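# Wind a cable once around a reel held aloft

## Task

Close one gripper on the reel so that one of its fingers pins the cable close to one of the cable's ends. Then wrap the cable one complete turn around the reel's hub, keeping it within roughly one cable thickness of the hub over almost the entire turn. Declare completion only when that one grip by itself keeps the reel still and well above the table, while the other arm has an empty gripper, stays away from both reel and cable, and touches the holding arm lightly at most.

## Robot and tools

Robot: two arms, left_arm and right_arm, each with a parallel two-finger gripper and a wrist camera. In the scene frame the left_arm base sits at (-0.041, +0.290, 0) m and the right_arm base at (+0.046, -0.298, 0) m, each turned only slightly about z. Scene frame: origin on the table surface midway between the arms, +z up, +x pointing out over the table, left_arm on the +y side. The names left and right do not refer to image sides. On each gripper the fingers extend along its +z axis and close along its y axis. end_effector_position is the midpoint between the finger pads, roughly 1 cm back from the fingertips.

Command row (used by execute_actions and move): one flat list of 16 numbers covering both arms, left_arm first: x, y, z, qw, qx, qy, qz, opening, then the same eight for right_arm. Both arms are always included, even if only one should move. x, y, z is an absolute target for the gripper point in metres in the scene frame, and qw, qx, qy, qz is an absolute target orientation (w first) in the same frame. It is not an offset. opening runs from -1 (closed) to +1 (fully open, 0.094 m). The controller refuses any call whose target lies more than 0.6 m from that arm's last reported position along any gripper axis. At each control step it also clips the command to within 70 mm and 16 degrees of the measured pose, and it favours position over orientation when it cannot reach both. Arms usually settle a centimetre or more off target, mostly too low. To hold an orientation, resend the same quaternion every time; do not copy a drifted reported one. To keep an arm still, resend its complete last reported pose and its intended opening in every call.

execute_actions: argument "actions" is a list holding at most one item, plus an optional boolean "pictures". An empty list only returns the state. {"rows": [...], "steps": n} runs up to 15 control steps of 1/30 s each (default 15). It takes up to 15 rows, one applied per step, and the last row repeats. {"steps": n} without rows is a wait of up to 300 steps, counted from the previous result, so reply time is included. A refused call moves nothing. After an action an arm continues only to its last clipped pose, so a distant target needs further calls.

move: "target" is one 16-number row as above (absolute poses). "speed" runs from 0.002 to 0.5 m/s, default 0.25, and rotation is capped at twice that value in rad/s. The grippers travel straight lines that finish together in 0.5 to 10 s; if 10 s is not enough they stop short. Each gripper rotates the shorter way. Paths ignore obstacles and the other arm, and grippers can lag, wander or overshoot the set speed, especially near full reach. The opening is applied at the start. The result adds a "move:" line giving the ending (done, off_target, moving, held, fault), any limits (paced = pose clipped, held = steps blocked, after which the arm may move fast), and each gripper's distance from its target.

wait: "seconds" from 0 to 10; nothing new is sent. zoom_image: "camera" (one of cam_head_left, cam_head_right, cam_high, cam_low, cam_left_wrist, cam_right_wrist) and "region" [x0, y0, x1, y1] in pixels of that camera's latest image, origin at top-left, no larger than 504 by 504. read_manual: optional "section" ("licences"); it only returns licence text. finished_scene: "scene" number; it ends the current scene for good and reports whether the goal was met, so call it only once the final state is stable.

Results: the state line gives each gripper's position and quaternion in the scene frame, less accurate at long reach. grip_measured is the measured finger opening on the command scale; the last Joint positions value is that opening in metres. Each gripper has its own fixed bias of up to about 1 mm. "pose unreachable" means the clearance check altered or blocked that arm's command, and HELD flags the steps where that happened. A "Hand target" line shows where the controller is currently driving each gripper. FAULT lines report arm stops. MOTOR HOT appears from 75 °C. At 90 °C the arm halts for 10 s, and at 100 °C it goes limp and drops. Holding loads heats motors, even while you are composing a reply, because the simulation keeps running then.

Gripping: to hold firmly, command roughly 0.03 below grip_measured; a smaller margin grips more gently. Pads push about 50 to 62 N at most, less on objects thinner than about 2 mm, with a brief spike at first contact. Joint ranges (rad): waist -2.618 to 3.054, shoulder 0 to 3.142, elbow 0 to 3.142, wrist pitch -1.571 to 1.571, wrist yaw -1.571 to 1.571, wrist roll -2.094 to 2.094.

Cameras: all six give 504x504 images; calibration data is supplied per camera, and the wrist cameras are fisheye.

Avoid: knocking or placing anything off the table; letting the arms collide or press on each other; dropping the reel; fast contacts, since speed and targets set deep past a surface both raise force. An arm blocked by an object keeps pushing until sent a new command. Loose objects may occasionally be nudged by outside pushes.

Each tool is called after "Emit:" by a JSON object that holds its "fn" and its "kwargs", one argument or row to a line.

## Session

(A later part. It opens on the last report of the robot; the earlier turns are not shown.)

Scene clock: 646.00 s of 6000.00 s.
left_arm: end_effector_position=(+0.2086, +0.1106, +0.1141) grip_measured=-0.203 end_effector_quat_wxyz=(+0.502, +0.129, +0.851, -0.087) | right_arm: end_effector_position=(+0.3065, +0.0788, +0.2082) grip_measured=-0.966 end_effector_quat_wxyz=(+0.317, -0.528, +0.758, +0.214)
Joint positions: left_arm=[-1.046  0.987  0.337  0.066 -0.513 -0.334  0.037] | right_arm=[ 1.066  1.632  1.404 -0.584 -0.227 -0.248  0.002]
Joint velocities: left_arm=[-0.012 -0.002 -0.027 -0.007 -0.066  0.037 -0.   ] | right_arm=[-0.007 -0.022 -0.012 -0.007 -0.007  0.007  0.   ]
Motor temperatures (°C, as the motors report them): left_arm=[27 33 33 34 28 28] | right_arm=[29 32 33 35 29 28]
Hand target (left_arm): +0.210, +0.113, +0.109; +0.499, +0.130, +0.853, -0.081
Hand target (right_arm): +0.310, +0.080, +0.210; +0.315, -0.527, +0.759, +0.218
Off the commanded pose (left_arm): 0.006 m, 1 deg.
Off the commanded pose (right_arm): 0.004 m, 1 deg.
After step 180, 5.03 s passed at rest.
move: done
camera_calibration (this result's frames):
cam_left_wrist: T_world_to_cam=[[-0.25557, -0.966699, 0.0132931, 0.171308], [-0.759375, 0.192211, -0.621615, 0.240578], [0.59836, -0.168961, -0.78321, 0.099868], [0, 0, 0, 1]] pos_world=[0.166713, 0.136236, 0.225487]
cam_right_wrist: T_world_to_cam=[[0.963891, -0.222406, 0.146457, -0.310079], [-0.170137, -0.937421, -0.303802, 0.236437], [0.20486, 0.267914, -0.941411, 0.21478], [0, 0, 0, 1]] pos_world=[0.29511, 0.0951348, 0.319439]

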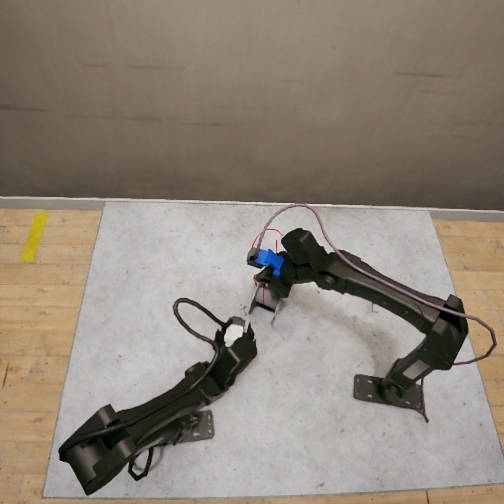

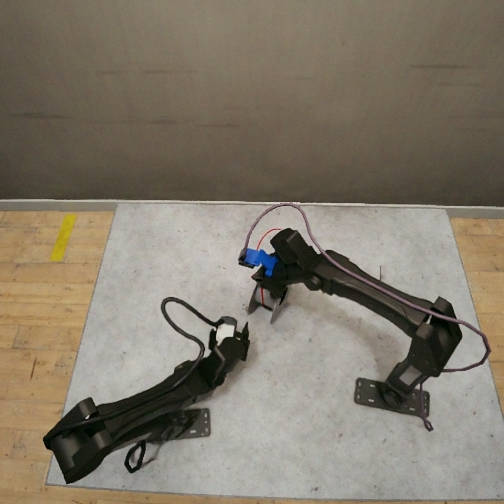

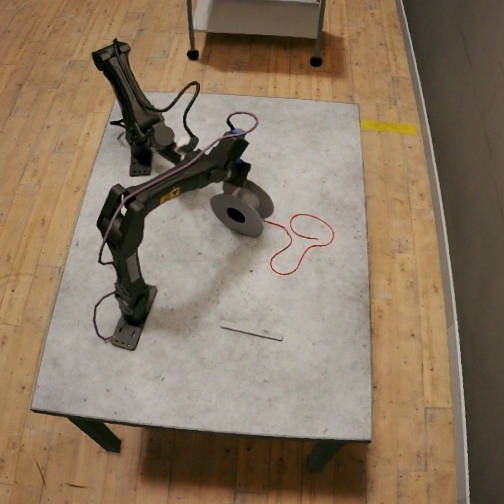

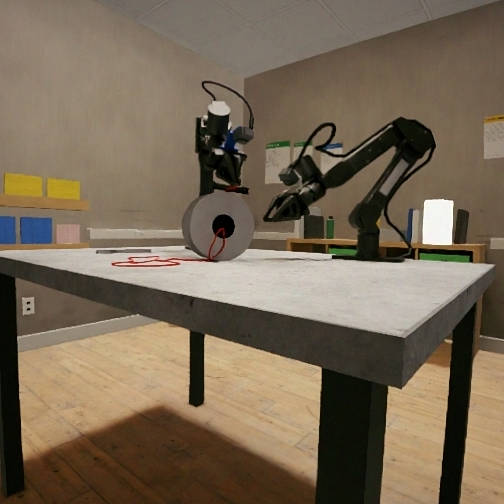

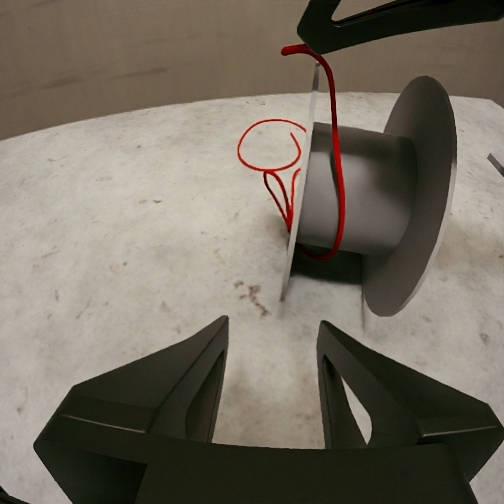

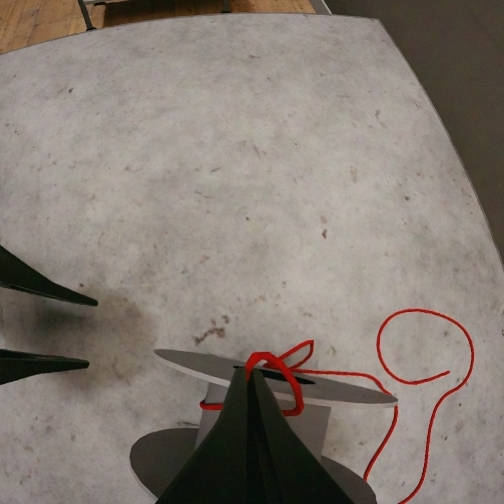

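Emit:
{"fn": "move", "kwargs": {
  "target": [0.215,0.085,0.11,0.5,0.13,0.855,-0.08,0.15,0.29,0.08,0.21,0.314,-0.527,0.758,0.218,-0.995],
  "speed": 0.08
}}

Emit:
{"fn": "move", "kwargs": {
  "target": [0.26,0.075,0.105,0.5,0.13,0.855,-0.08,0.15,0.29,0.08,0.21,0.314,-0.527,0.758,0.218,-0.995],
  "speed": 0.05
}}

Scene clock: 654.40 s of 6000.00 s.
left_arm: end_effector_position=(+0.2099, +0.0927, +0.0991) grip_measured=+0.147 end_effector_quat_wxyz=(+0.489, +0.137, +0.859, -0.073) | right_arm: end_effector_position=(+0.2949, +0.0826, +0.2073) grip_measured=-0.966 end_effector_quat_wxyz=(+0.312, -0.529, +0.758, +0.219)
Joint positions: left_arm=[-1.101  1.136  0.376  0.111 -0.559 -0.372  0.054] | right_arm=[ 1.093  1.62   1.389 -0.583 -0.221 -0.225  0.002]
Joint velocities: left_arm=[-0.012  0.017 -0.002  0.007 -0.022 -0.007  0.001] | right_arm=[ 0.002 -0.012 -0.012  0.007 -0.007  0.022 -0.   ]
Motor temperatures (°C, as the motors report them): left_arm=[27 33 33 35 28 28] | right_arm=[29 32 33 35 29 28]
Hand target (left_arm): +0.214, +0.085, +0.110; +0.499, +0.130, +0.853, -0.080
Hand target (right_arm): +0.290, +0.080, +0.210; +0.314, -0.527, +0.759, +0.219
Off the commanded pose (left_arm): 0.014 m, 2 deg.
Off the commanded pose (right_arm): 0.006 m, 0 deg.
After step 180, 1.57 s passed at rest.
move: off_target (left_arm)
camera_calibration (this result's frames):
cam_left_wrist: T_world_to_cam=[[-0.254022, -0.967074, -0.0155276, 0.157152], [-0.775817, 0.213318, -0.593804, 0.234424], [0.577564, -0.138792, -0.80446, 0.0879989], [0, 0, 0, 1]] pos_world=[0.170965, 0.114184, 0.212434]
cam_right_wrist: T_world_to_cam=[[0.96716, -0.216377, 0.13335, -0.296657], [-0.168012, -0.937943, -0.303373, 0.237086], [0.190718, 0.271005, -0.943495, 0.219601], [0, 0, 0, 1]] pos_world=[0.284866, 0.0986702, 0.318677]

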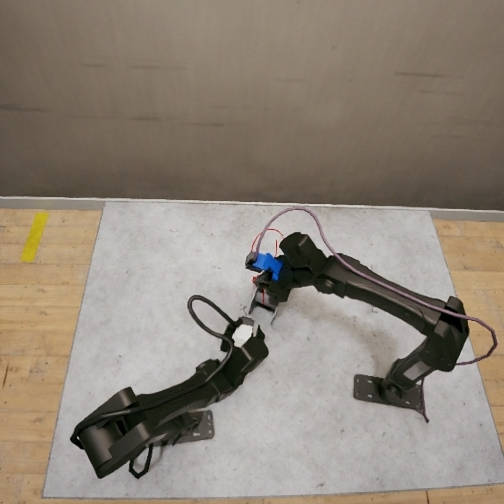

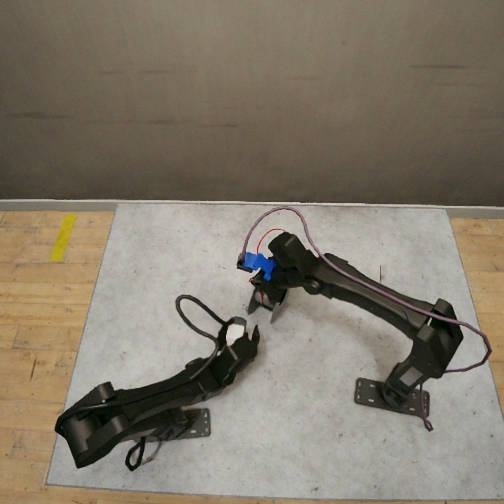

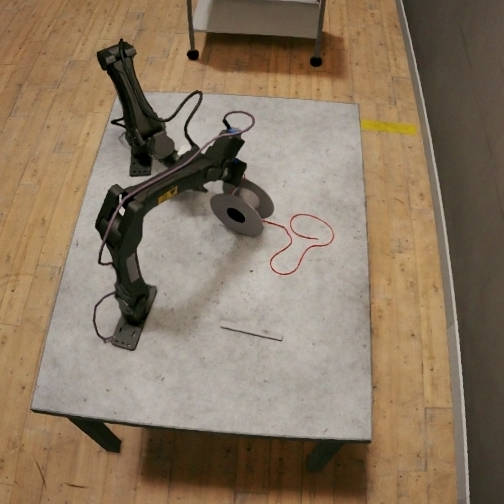

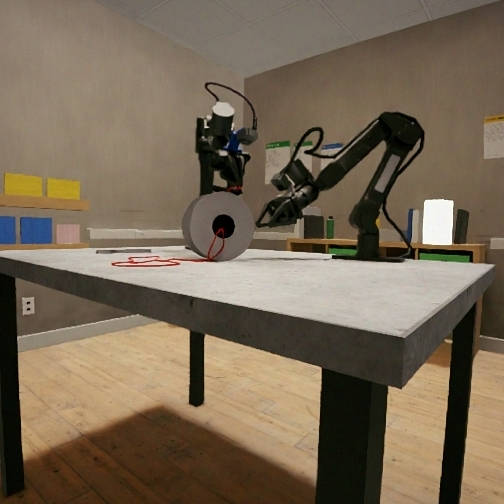

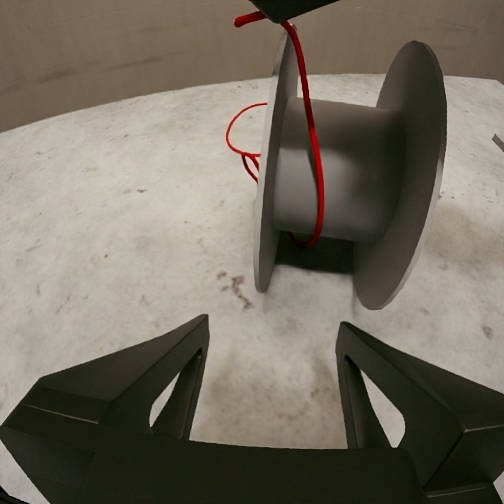

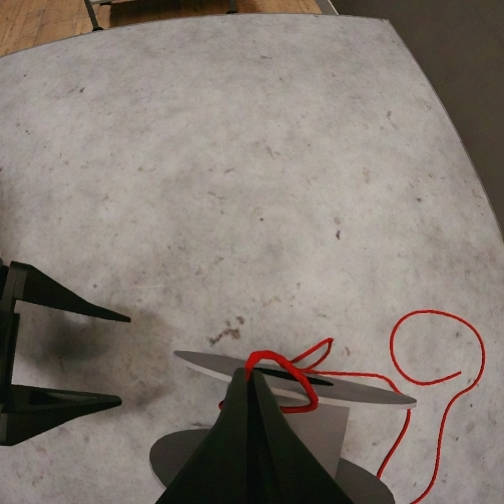

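Scene clock: 655.83 s of 6000.00 s.
left_arm: end_effector_position=(+0.2510, +0.0791, +0.0952) grip_measured=+0.147 end_effector_quat_wxyz=(+0.490, +0.135, +0.858, -0.075) | right_arm: end_effector_position=(+0.2950, +0.0825, +0.2072) grip_measured=-0.966 end_effector_quat_wxyz=(+0.312, -0.528, +0.759, +0.219)
Joint positions: left_arm=[-0.98   1.335  0.46   0.271 -0.459 -0.293  0.054] | right_arm=[ 1.093  1.62   1.389 -0.583 -0.22  -0.225  0.002]
Joint velocities: left_arm=[-0.017 -0.002  0.012  0.007  0.022 -0.037 -0.   ] | right_arm=[-0.002  0.027 -0.007 -0.095  0.066 -0.051  0.   ]
Motor temperatures (°C, as the motors report them): left_arm=[27 33 33 35 28 28] | right_arm=[29 32 33 35 29 28]
Hand target (left_arm): +0.260, +0.074, +0.105; +0.499, +0.130, +0.853, -0.080
Hand target (right_arm): +0.290, +0.080, +0.210; +0.314, -0.528, +0.759, +0.218
Off the commanded pose (left_arm): 0.014 m, 1 deg.
Off the commanded pose (right_arm): 0.006 m, 0 deg.
move: off_target (left_arm)
camera_calibration (this result's frames):
cam_left_wrist: T_world_to_cam=[[-0.254231, -0.967093, -0.00984566, 0.153916], [-0.774598, 0.209702, -0.596676, 0.267184], [0.579106, -0.144067, -0.802422, 0.0590076], [0, 0, 0, 1]] pos_world=[0.211919, 0.101323, 0.208287]
cam_right_wrist: T_world_to_cam=[[0.966988, -0.216838, 0.133846, -0.296795], [-0.168371, -0.937959, -0.303124, 0.237093], [0.191271, 0.270582, -0.943505, 0.21945], [0, 0, 0, 1]] pos_world=[0.284943, 0.0986477, 0.318646]

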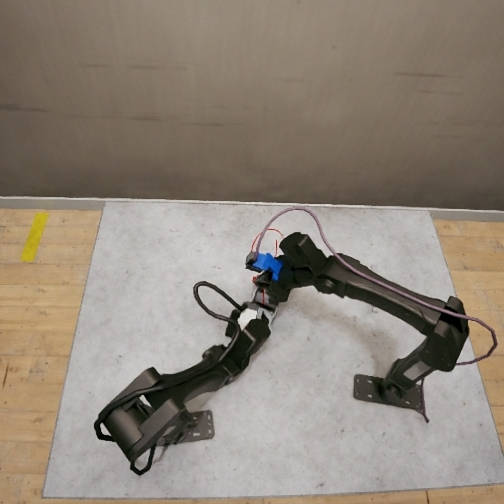

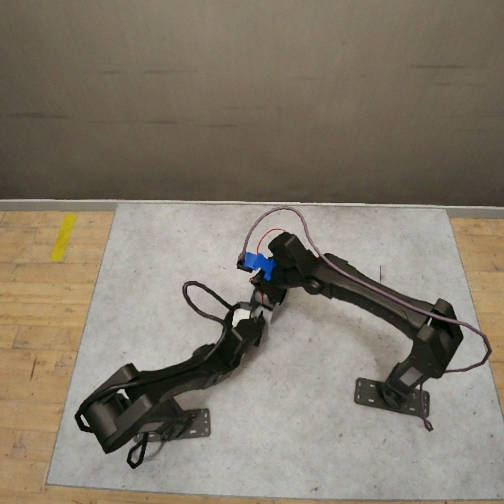

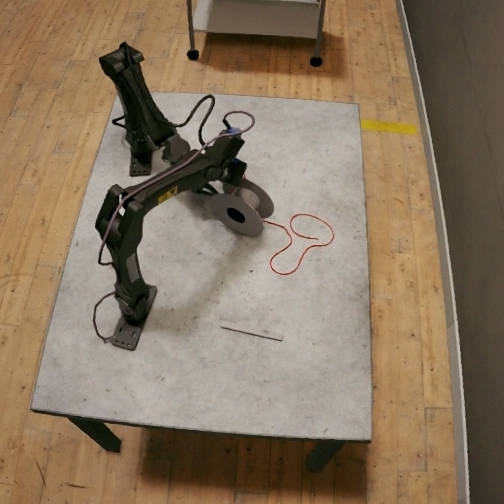

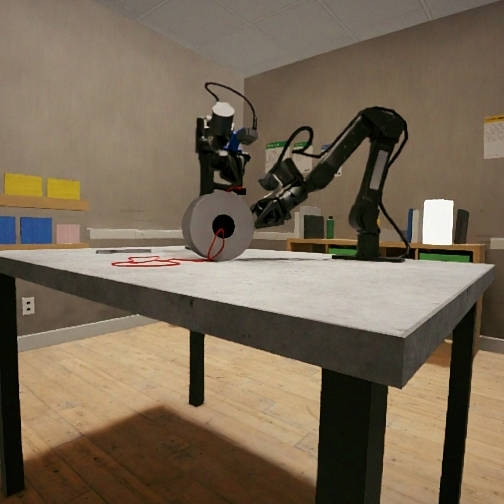

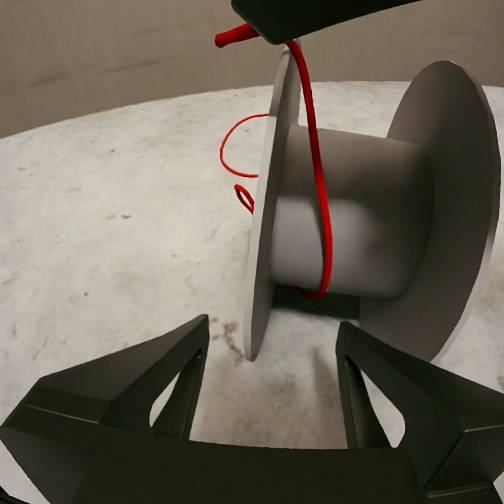

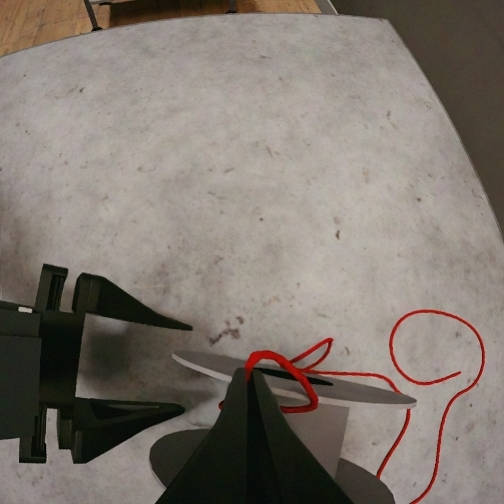

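Emit:
{"fn": "move", "kwargs": {
  "target": [0.293,0.066,0.112,0.5,0.13,0.855,-0.08,0.15,0.29,0.08,0.21,0.314,-0.527,0.758,0.218,-0.995],
  "speed": 0.04
}}

Scene clock: 664.23 s of 6000.00 s.
left_arm: end_effector_position=(+0.2836, +0.0694, +0.1030) grip_measured=+0.147 end_effector_quat_wxyz=(+0.490, +0.135, +0.858, -0.076) | right_arm: end_effector_position=(+0.2951, +0.0824, +0.2072) grip_measured=-0.966 end_effector_quat_wxyz=(+0.312, -0.528, +0.759, +0.218)
Joint positions: left_arm=[-0.907  1.441  0.574  0.283 -0.398 -0.25   0.054] | right_arm=[ 1.093  1.62   1.389 -0.583 -0.219 -0.225  0.002]
Joint velocities: left_arm=[-0.012 -0.012  0.007  0.022  0.007 -0.066 -0.   ] | right_arm=[ 0.002  0.007 -0.002  0.007  0.066 -0.066 -0.   ]
Motor temperatures (°C, as the motors report them): left_arm=[27 33 34 35 28 28] | right_arm=[29 33 33 35 29 28]
Hand target (left_arm): +0.293, +0.066, +0.112; +0.499, +0.130, +0.853, -0.080
Hand target (right_arm): +0.290, +0.080, +0.210; +0.314, -0.527, +0.759, +0.218
Off the commanded pose (left_arm): 0.013 m, 1 deg.
Off the commanded pose (right_arm): 0.006 m, 0 deg.
After step 180, 0.97 s passed at rest.
move: off_target (left_arm)
camera_calibration (this result's frames):
cam_left_wrist: T_world_to_cam=[[-0.253899, -0.9672, -0.00764376, 0.152513], [-0.774762, 0.208101, -0.597024, 0.299312], [0.579033, -0.145662, -0.802187, 0.0451637], [0, 0, 0, 1]] pos_world=[0.244468, 0.0918024, 0.216092]
cam_right_wrist: T_world_to_cam=[[0.966816, -0.217299, 0.134342, -0.296934], [-0.168731, -0.937974, -0.302876, 0.2371], [0.191824, 0.270158, -0.943514, 0.219299], [0, 0, 0, 1]] pos_world=[0.28502, 0.0986251, 0.318614]

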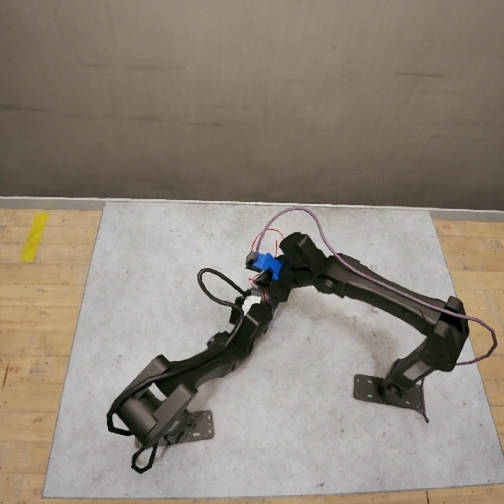

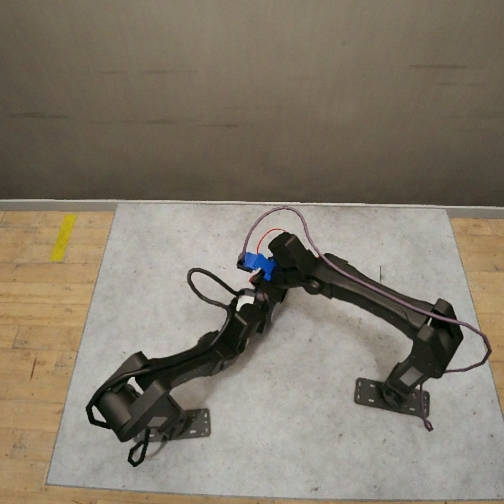

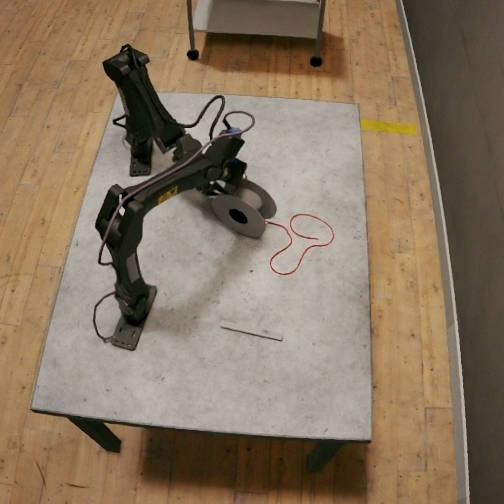

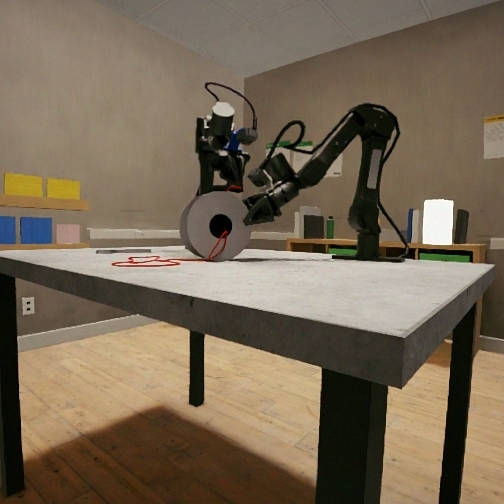

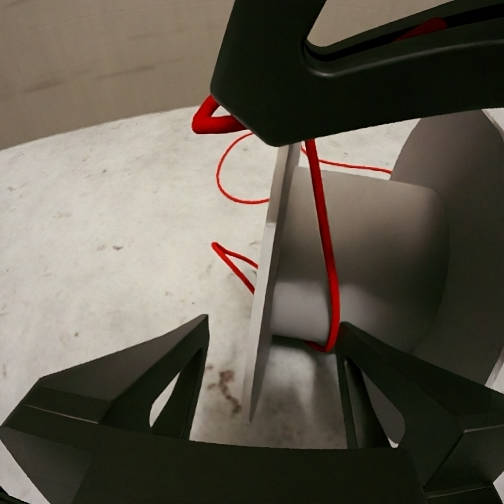

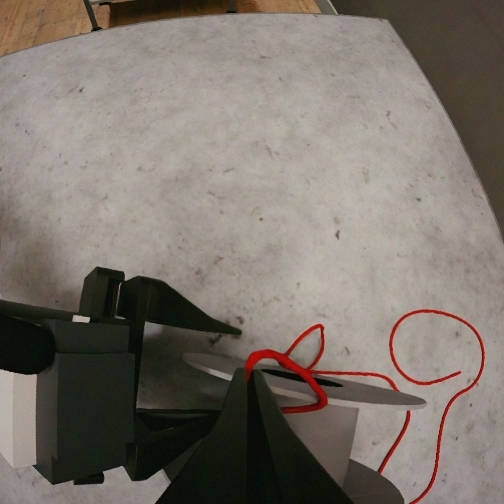

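Finger has reached the hub beyond the cable. Close.

Emit:
{"fn": "move", "kwargs": {
  "target": [0.293,0.066,0.112,0.5,0.13,0.855,-0.08,-0.99,0.29,0.08,0.21,0.314,-0.527,0.758,0.218,-0.995]
}}

Scene clock: 669.43 s of 6000.00 s.
left_arm: end_effector_position=(+0.2835, +0.0683, +0.1032) grip_measured=-0.947 end_effector_quat_wxyz=(+0.490, +0.135, +0.858, -0.079) | right_arm: end_effector_position=(+0.2951, +0.0824, +0.2072) grip_measured=-0.966 end_effector_quat_wxyz=(+0.312, -0.528, +0.759, +0.218)
Joint positions: left_arm=[-0.907  1.442  0.574  0.286 -0.393 -0.25   0.002] | right_arm=[ 1.093  1.62   1.389 -0.583 -0.219 -0.224  0.002]
Joint velocities: left_arm=[-0.007  0.012  0.007 -0.051 -0.051  0.007  0.001] | right_arm=[ 0.002 -0.002 -0.007  0.022  0.022  0.007 -0.   ]
Motor temperatures (°C, as the motors report them): left_arm=[27 33 34 35 28 28] | right_arm=[29 33 32 35 29 28]
Hand target (left_arm): +0.293, +0.066, +0.112; +0.499, +0.130, +0.853, -0.080
Hand target (right_arm): +0.290, +0.080, +0.210; +0.314, -0.527, +0.759, +0.218
Off the commanded pose (left_arm): 0.013 m, 1 deg.
Off the commanded pose (right_arm): 0.006 m, 0 deg.
move: off_target (left_arm)
camera_calibration (this result's frames):
cam_left_wrist: T_world_to_cam=[[-0.257965, -0.966148, -0.00344567, 0.152154], [-0.774291, 0.208869, -0.597367, 0.299396], [0.577865, -0.151432, -0.80196, 0.0459097], [0, 0, 0, 1]] pos_world=[0.24454, 0.0914215, 0.216191]
cam_right_wrist: T_world_to_cam=[[0.966791, -0.217573, 0.134078, -0.296849], [-0.169061, -0.937901, -0.302921, 0.237201], [0.191659, 0.270194, -0.943537, 0.21935], [0, 0, 0, 1]] pos_world=[0.285052, 0.0986175, 0.318618]

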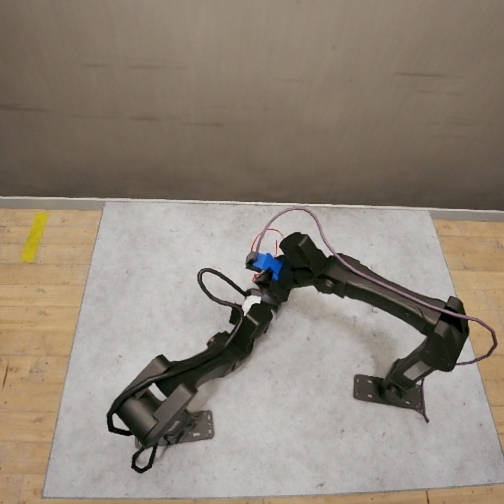

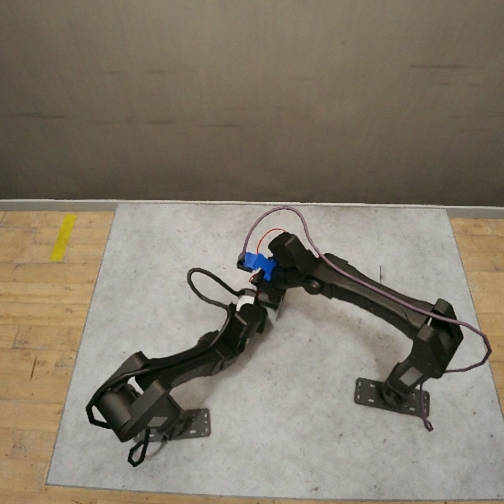

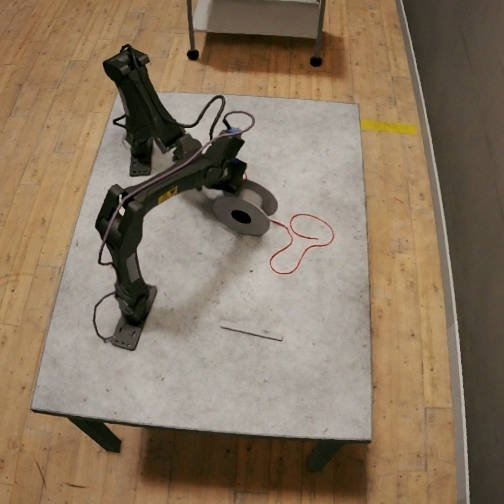

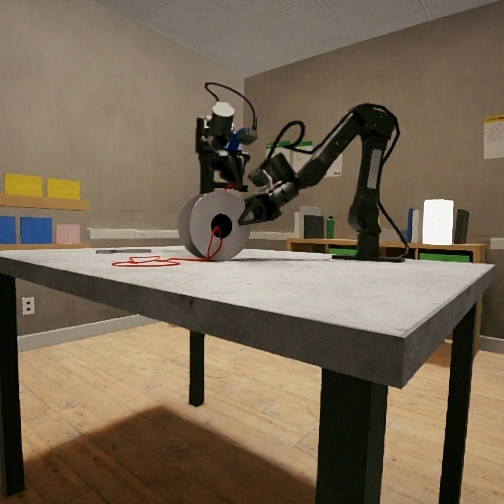

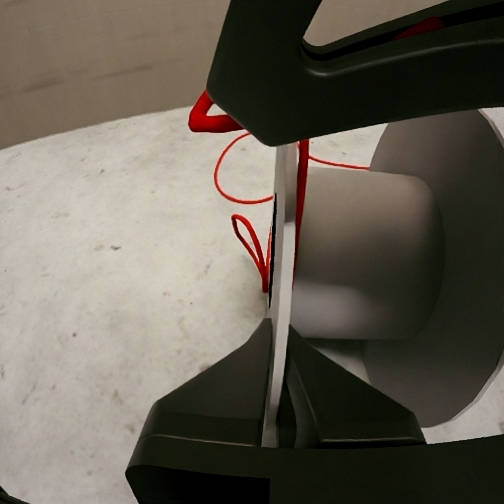

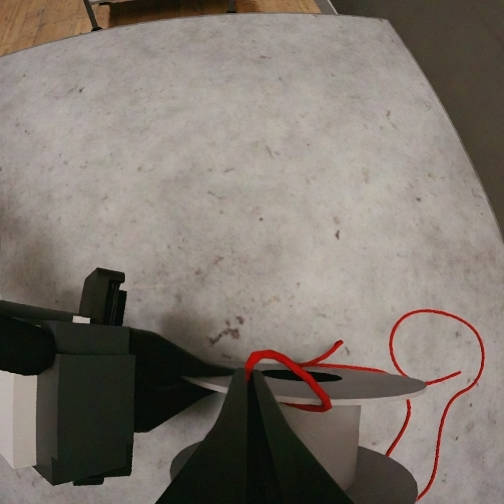

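Emit:
{"fn": "move", "kwargs": {
  "target": [0.285,0.068,0.11,0.5,0.13,0.855,-0.08,0.0,0.29,0.08,0.21,0.314,-0.527,0.758,0.218,-0.995]
}}

Emit:
{"fn": "move", "kwargs": {
  "target": [0.235,0.08,0.105,0.64,0.115,0.755,-0.1,0.0,0.262,0.085,0.2,0.314,-0.527,0.758,0.218,-0.995],
  "speed": 0.06
}}

Emit:
{"fn": "move", "kwargs": {
  "target": [0.275,0.07,0.105,0.64,0.115,0.755,-0.1,0.0,0.262,0.085,0.2,0.314,-0.527,0.758,0.218,-0.995],
  "speed": 0.03
}}

Scene clock: 682.47 s of 6000.00 s.
left_arm: end_effector_position=(+0.2838, +0.0690, +0.1033) grip_measured=-0.003 end_effector_quat_wxyz=(+0.490, +0.134, +0.858, -0.077) | right_arm: end_effector_position=(+0.2951, +0.0824, +0.2072) grip_measured=-0.966 end_effector_quat_wxyz=(+0.312, -0.528, +0.759, +0.218)
Joint positions: left_arm=[-0.907  1.442  0.574  0.285 -0.397 -0.25   0.047] | right_arm=[ 1.093  1.62   1.389 -0.583 -0.219 -0.224  0.002]
Joint velocities: left_arm=[-0.002  0.022  0.017  0.022 -0.037 -0.022 -0.   ] | right_arm=[ 0.022 -0.007 -0.002  0.066 -0.051  0.037 -0.   ]
Motor temperatures (°C, as the motors report them): left_arm=[27 33 34 36 28 28] | right_arm=[29 33 32 35 29 28]
Hand target (left_arm): +0.285, +0.068, +0.110; +0.499, +0.130, +0.853, -0.080
Hand target (right_arm): +0.290, +0.080, +0.210; +0.314, -0.527, +0.759, +0.218
Off the commanded pose (left_arm): 0.007 m, 1 deg.
Off the commanded pose (right_arm): 0.006 m, 0 deg.
After step 180, 6.33 s passed at rest.
move: done
camera_calibration (this result's frames):
cam_left_wrist: T_world_to_cam=[[-0.254571, -0.967038, -0.00563879, 0.152223], [-0.774216, 0.207298, -0.598011, 0.299669], [0.579468, -0.14787, -0.801468, 0.0451699], [0, 0, 0, 1]] pos_world=[0.244586, 0.0917638, 0.216266]
cam_right_wrist: T_world_to_cam=[[0.966791, -0.217573, 0.134078, -0.296849], [-0.169061, -0.937901, -0.302921, 0.237201], [0.191659, 0.270194, -0.943537, 0.21935], [0, 0, 0, 1]] pos_world=[0.285052, 0.0986175, 0.318618]

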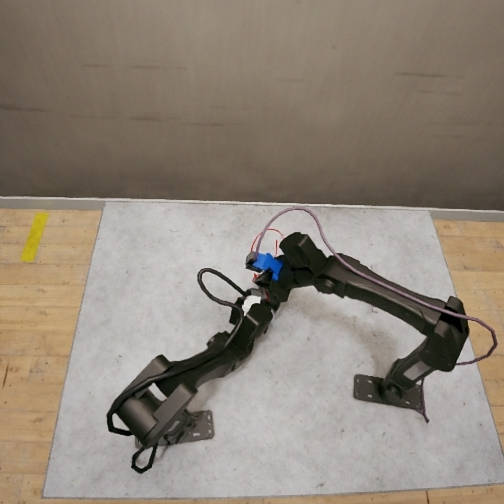

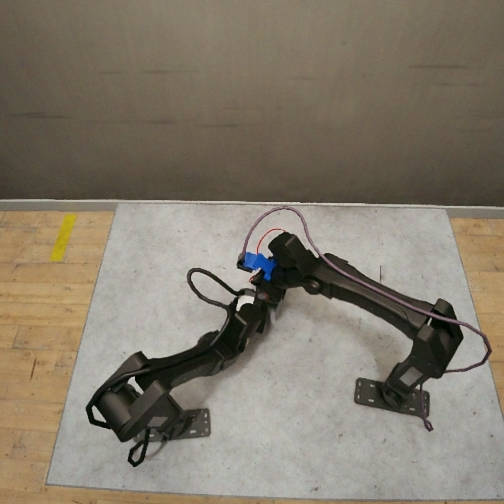

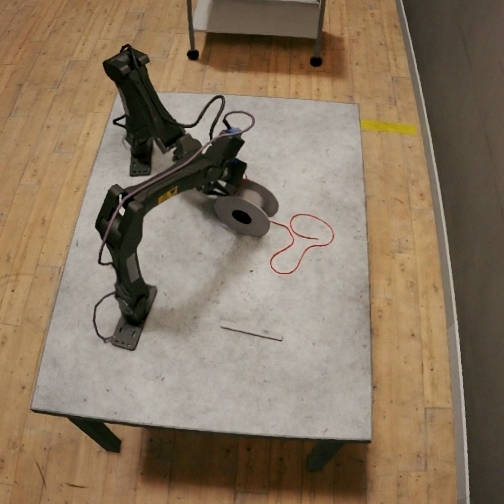

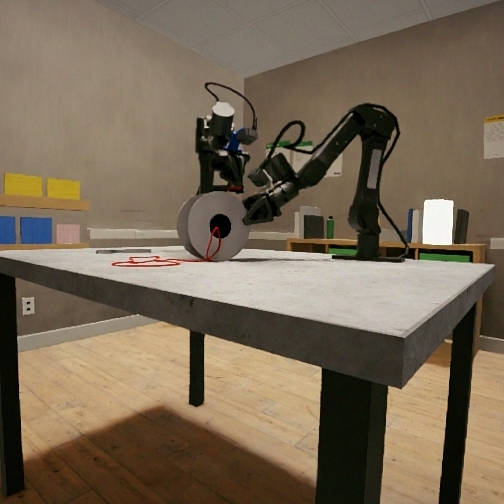

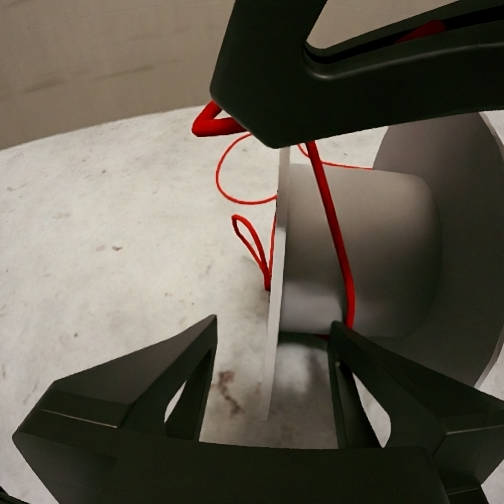

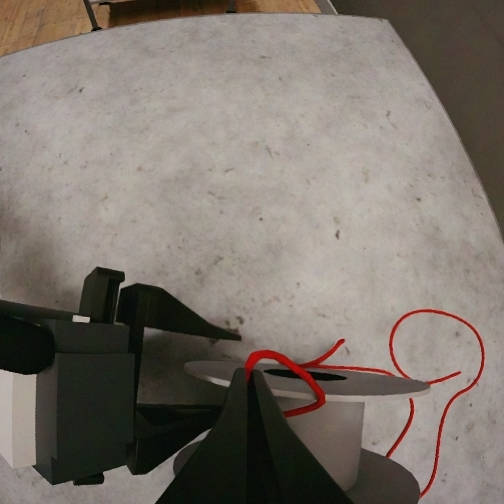

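Scene clock: 686.13 s of 6000.00 s.
left_arm: end_effector_position=(+0.2402, +0.0774, +0.1137) grip_measured=-0.003 end_effector_quat_wxyz=(+0.646, +0.107, +0.748, -0.108) | right_arm: end_effector_position=(+0.2664, +0.0864, +0.1958) grip_measured=-0.966 end_effector_quat_wxyz=(+0.308, -0.528, +0.761, +0.218)
Joint positions: left_arm=[-1.089  1.588  0.189  1.22  -0.642 -0.131  0.047] | right_arm=[ 1.171  1.573  1.301 -0.54  -0.167 -0.165  0.002]
Joint velocities: left_arm=[-0.002  0.002 -0.012  0.037  0.081  0.037  0.   ] | right_arm=[ 0.012  0.022  0.002  0.022 -0.081 -0.007  0.   ]
Motor temperatures (°C, as the motors report them): left_arm=[27 33 34 36 28 28] | right_arm=[29 34 32 36 29 28]
Hand target (left_arm): +0.235, +0.080, +0.105; +0.640, +0.117, +0.753, -0.099
Hand target (right_arm): +0.262, +0.085, +0.200; +0.314, -0.527, +0.759, +0.219
Off the commanded pose (left_arm): 0.010 m, 2 deg.
Off the commanded pose (right_arm): 0.006 m, 1 deg.
move: done
camera_calibration (this result's frames):
cam_left_wrist: T_world_to_cam=[[-0.250025, -0.967512, 0.0375283, 0.143333], [-0.507797, 0.0980267, -0.855882, 0.244221], [0.824397, -0.233048, -0.515809, -0.00474798], [0, 0, 0, 1]] pos_world=[0.163765, 0.11363, 0.201196]
cam_right_wrist: T_world_to_cam=[[0.967647, -0.217241, 0.128319, -0.265879], [-0.171907, -0.939927, -0.294934, 0.231938], [0.184682, 0.263333, -0.946862, 0.216163], [0, 0, 0, 1]] pos_world=[0.257227, 0.103322, 0.3072]

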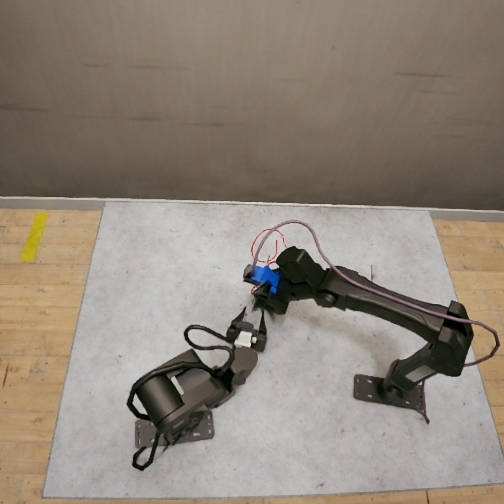

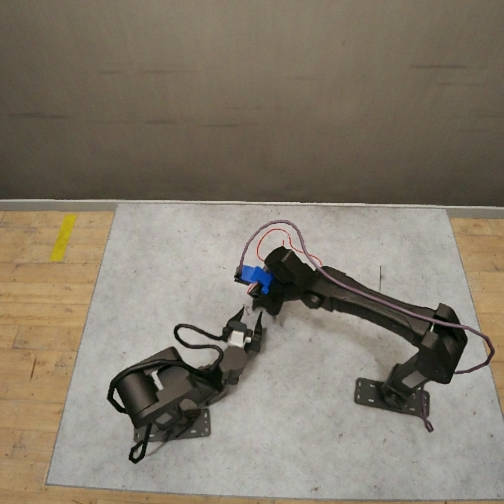

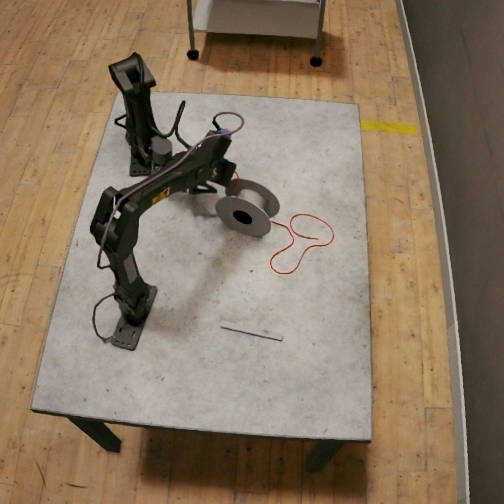

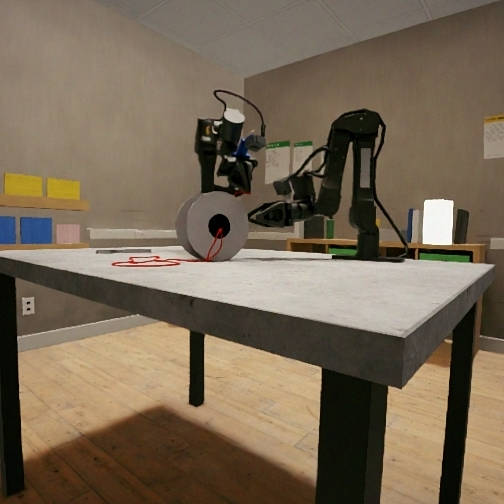

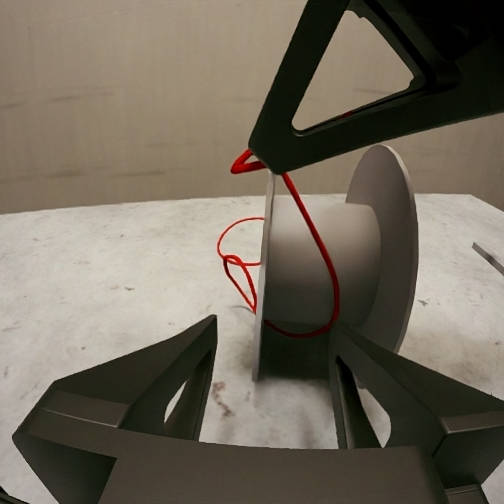

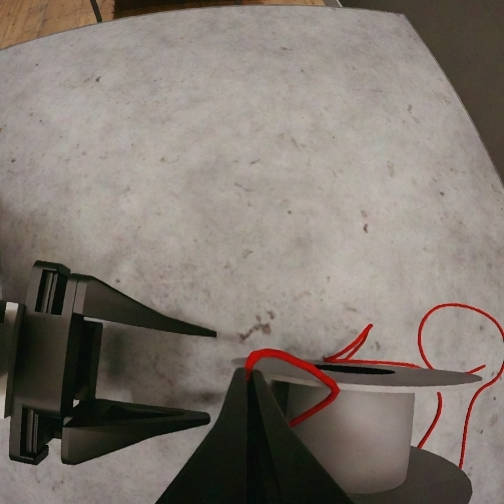

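Scene clock: 687.60 s of 6000.00 s.
left_arm: end_effector_position=(+0.2679, +0.0736, +0.1008) grip_measured=-0.003 end_effector_quat_wxyz=(+0.634, +0.117, +0.758, -0.099) | right_arm: end_effector_position=(+0.2668, +0.0862, +0.1958) grip_measured=-0.966 end_effector_quat_wxyz=(+0.308, -0.528, +0.761, +0.217)
Joint positions: left_arm=[-0.992  1.695  0.267  1.221 -0.544 -0.109  0.047] | right_arm=[ 1.171  1.573  1.301 -0.54  -0.165 -0.165  0.002]
Joint velocities: left_arm=[-0.002 -0.002 -0.002 -0.081 -0.037  0.037  0.   ] | right_arm=[ 0.007 -0.002  0.012  0.007 -0.037 -0.022  0.   ]
Motor temperatures (°C, as the motors report them): left_arm=[27 33 34 36 28 28] | right_arm=[29 34 32 36 29 28]
Hand target (left_arm): +0.275, +0.070, +0.105; +0.639, +0.115, +0.754, -0.100
Hand target (right_arm): +0.262, +0.085, +0.200; +0.314, -0.527, +0.759, +0.218
Off the commanded pose (left_arm): 0.009 m, 1 deg.
Off the commanded pose (right_arm): 0.006 m, 1 deg.
move: done
camera_calibration (this result's frames):
cam_left_wrist: T_world_to_cam=[[-0.252495, -0.967504, 0.0135096, 0.150115], [-0.529135, 0.126375, -0.839074, 0.24958], [0.810101, -0.21901, -0.543849, -0.0293997], [0, 0, 0, 1]] pos_world=[0.193781, 0.107257, 0.191399]
cam_right_wrist: T_world_to_cam=[[0.967126, -0.218645, 0.129857, -0.266303], [-0.172979, -0.939927, -0.294304, 0.231974], [0.186404, 0.262167, -0.946849, 0.215737], [0, 0, 0, 1]] pos_world=[0.257461, 0.103254, 0.307122]

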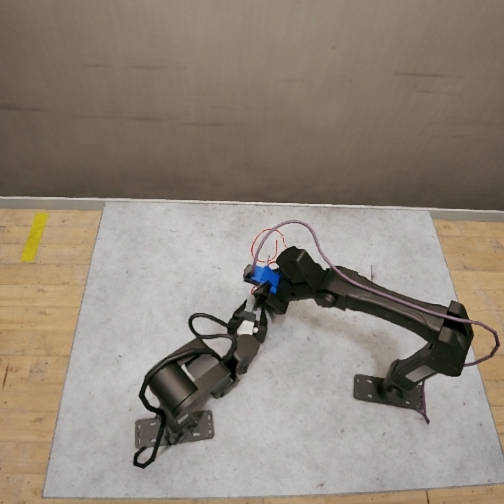

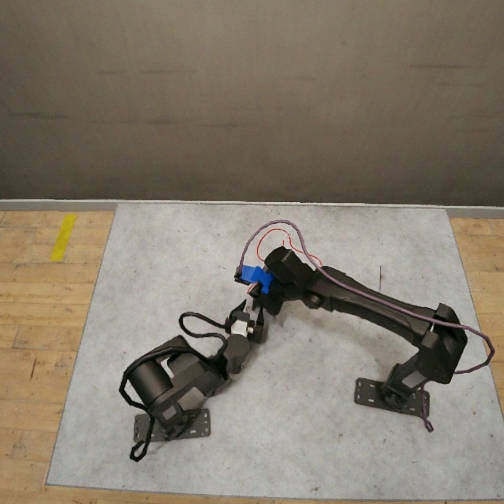

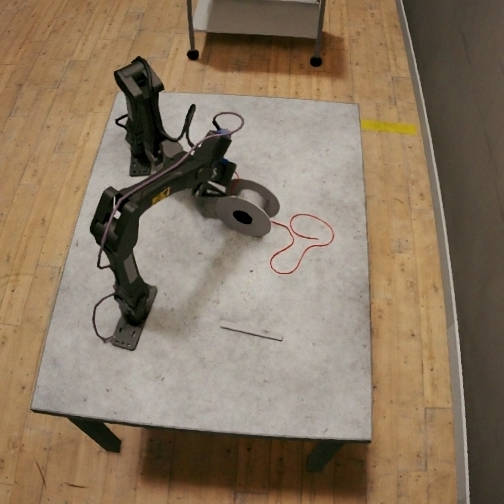

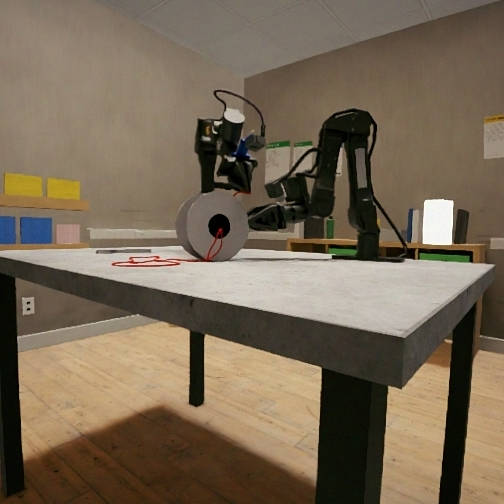

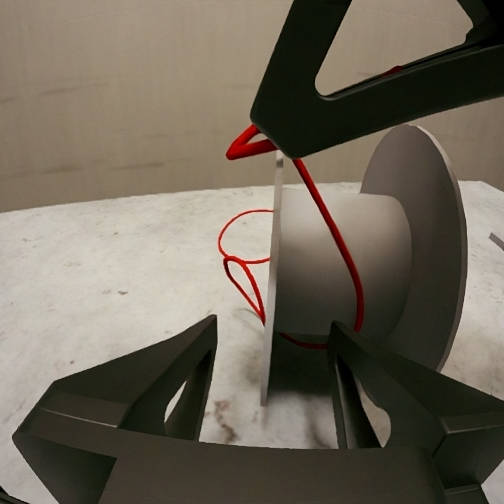

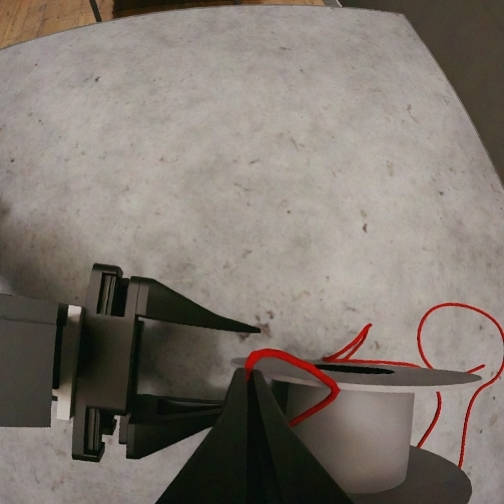

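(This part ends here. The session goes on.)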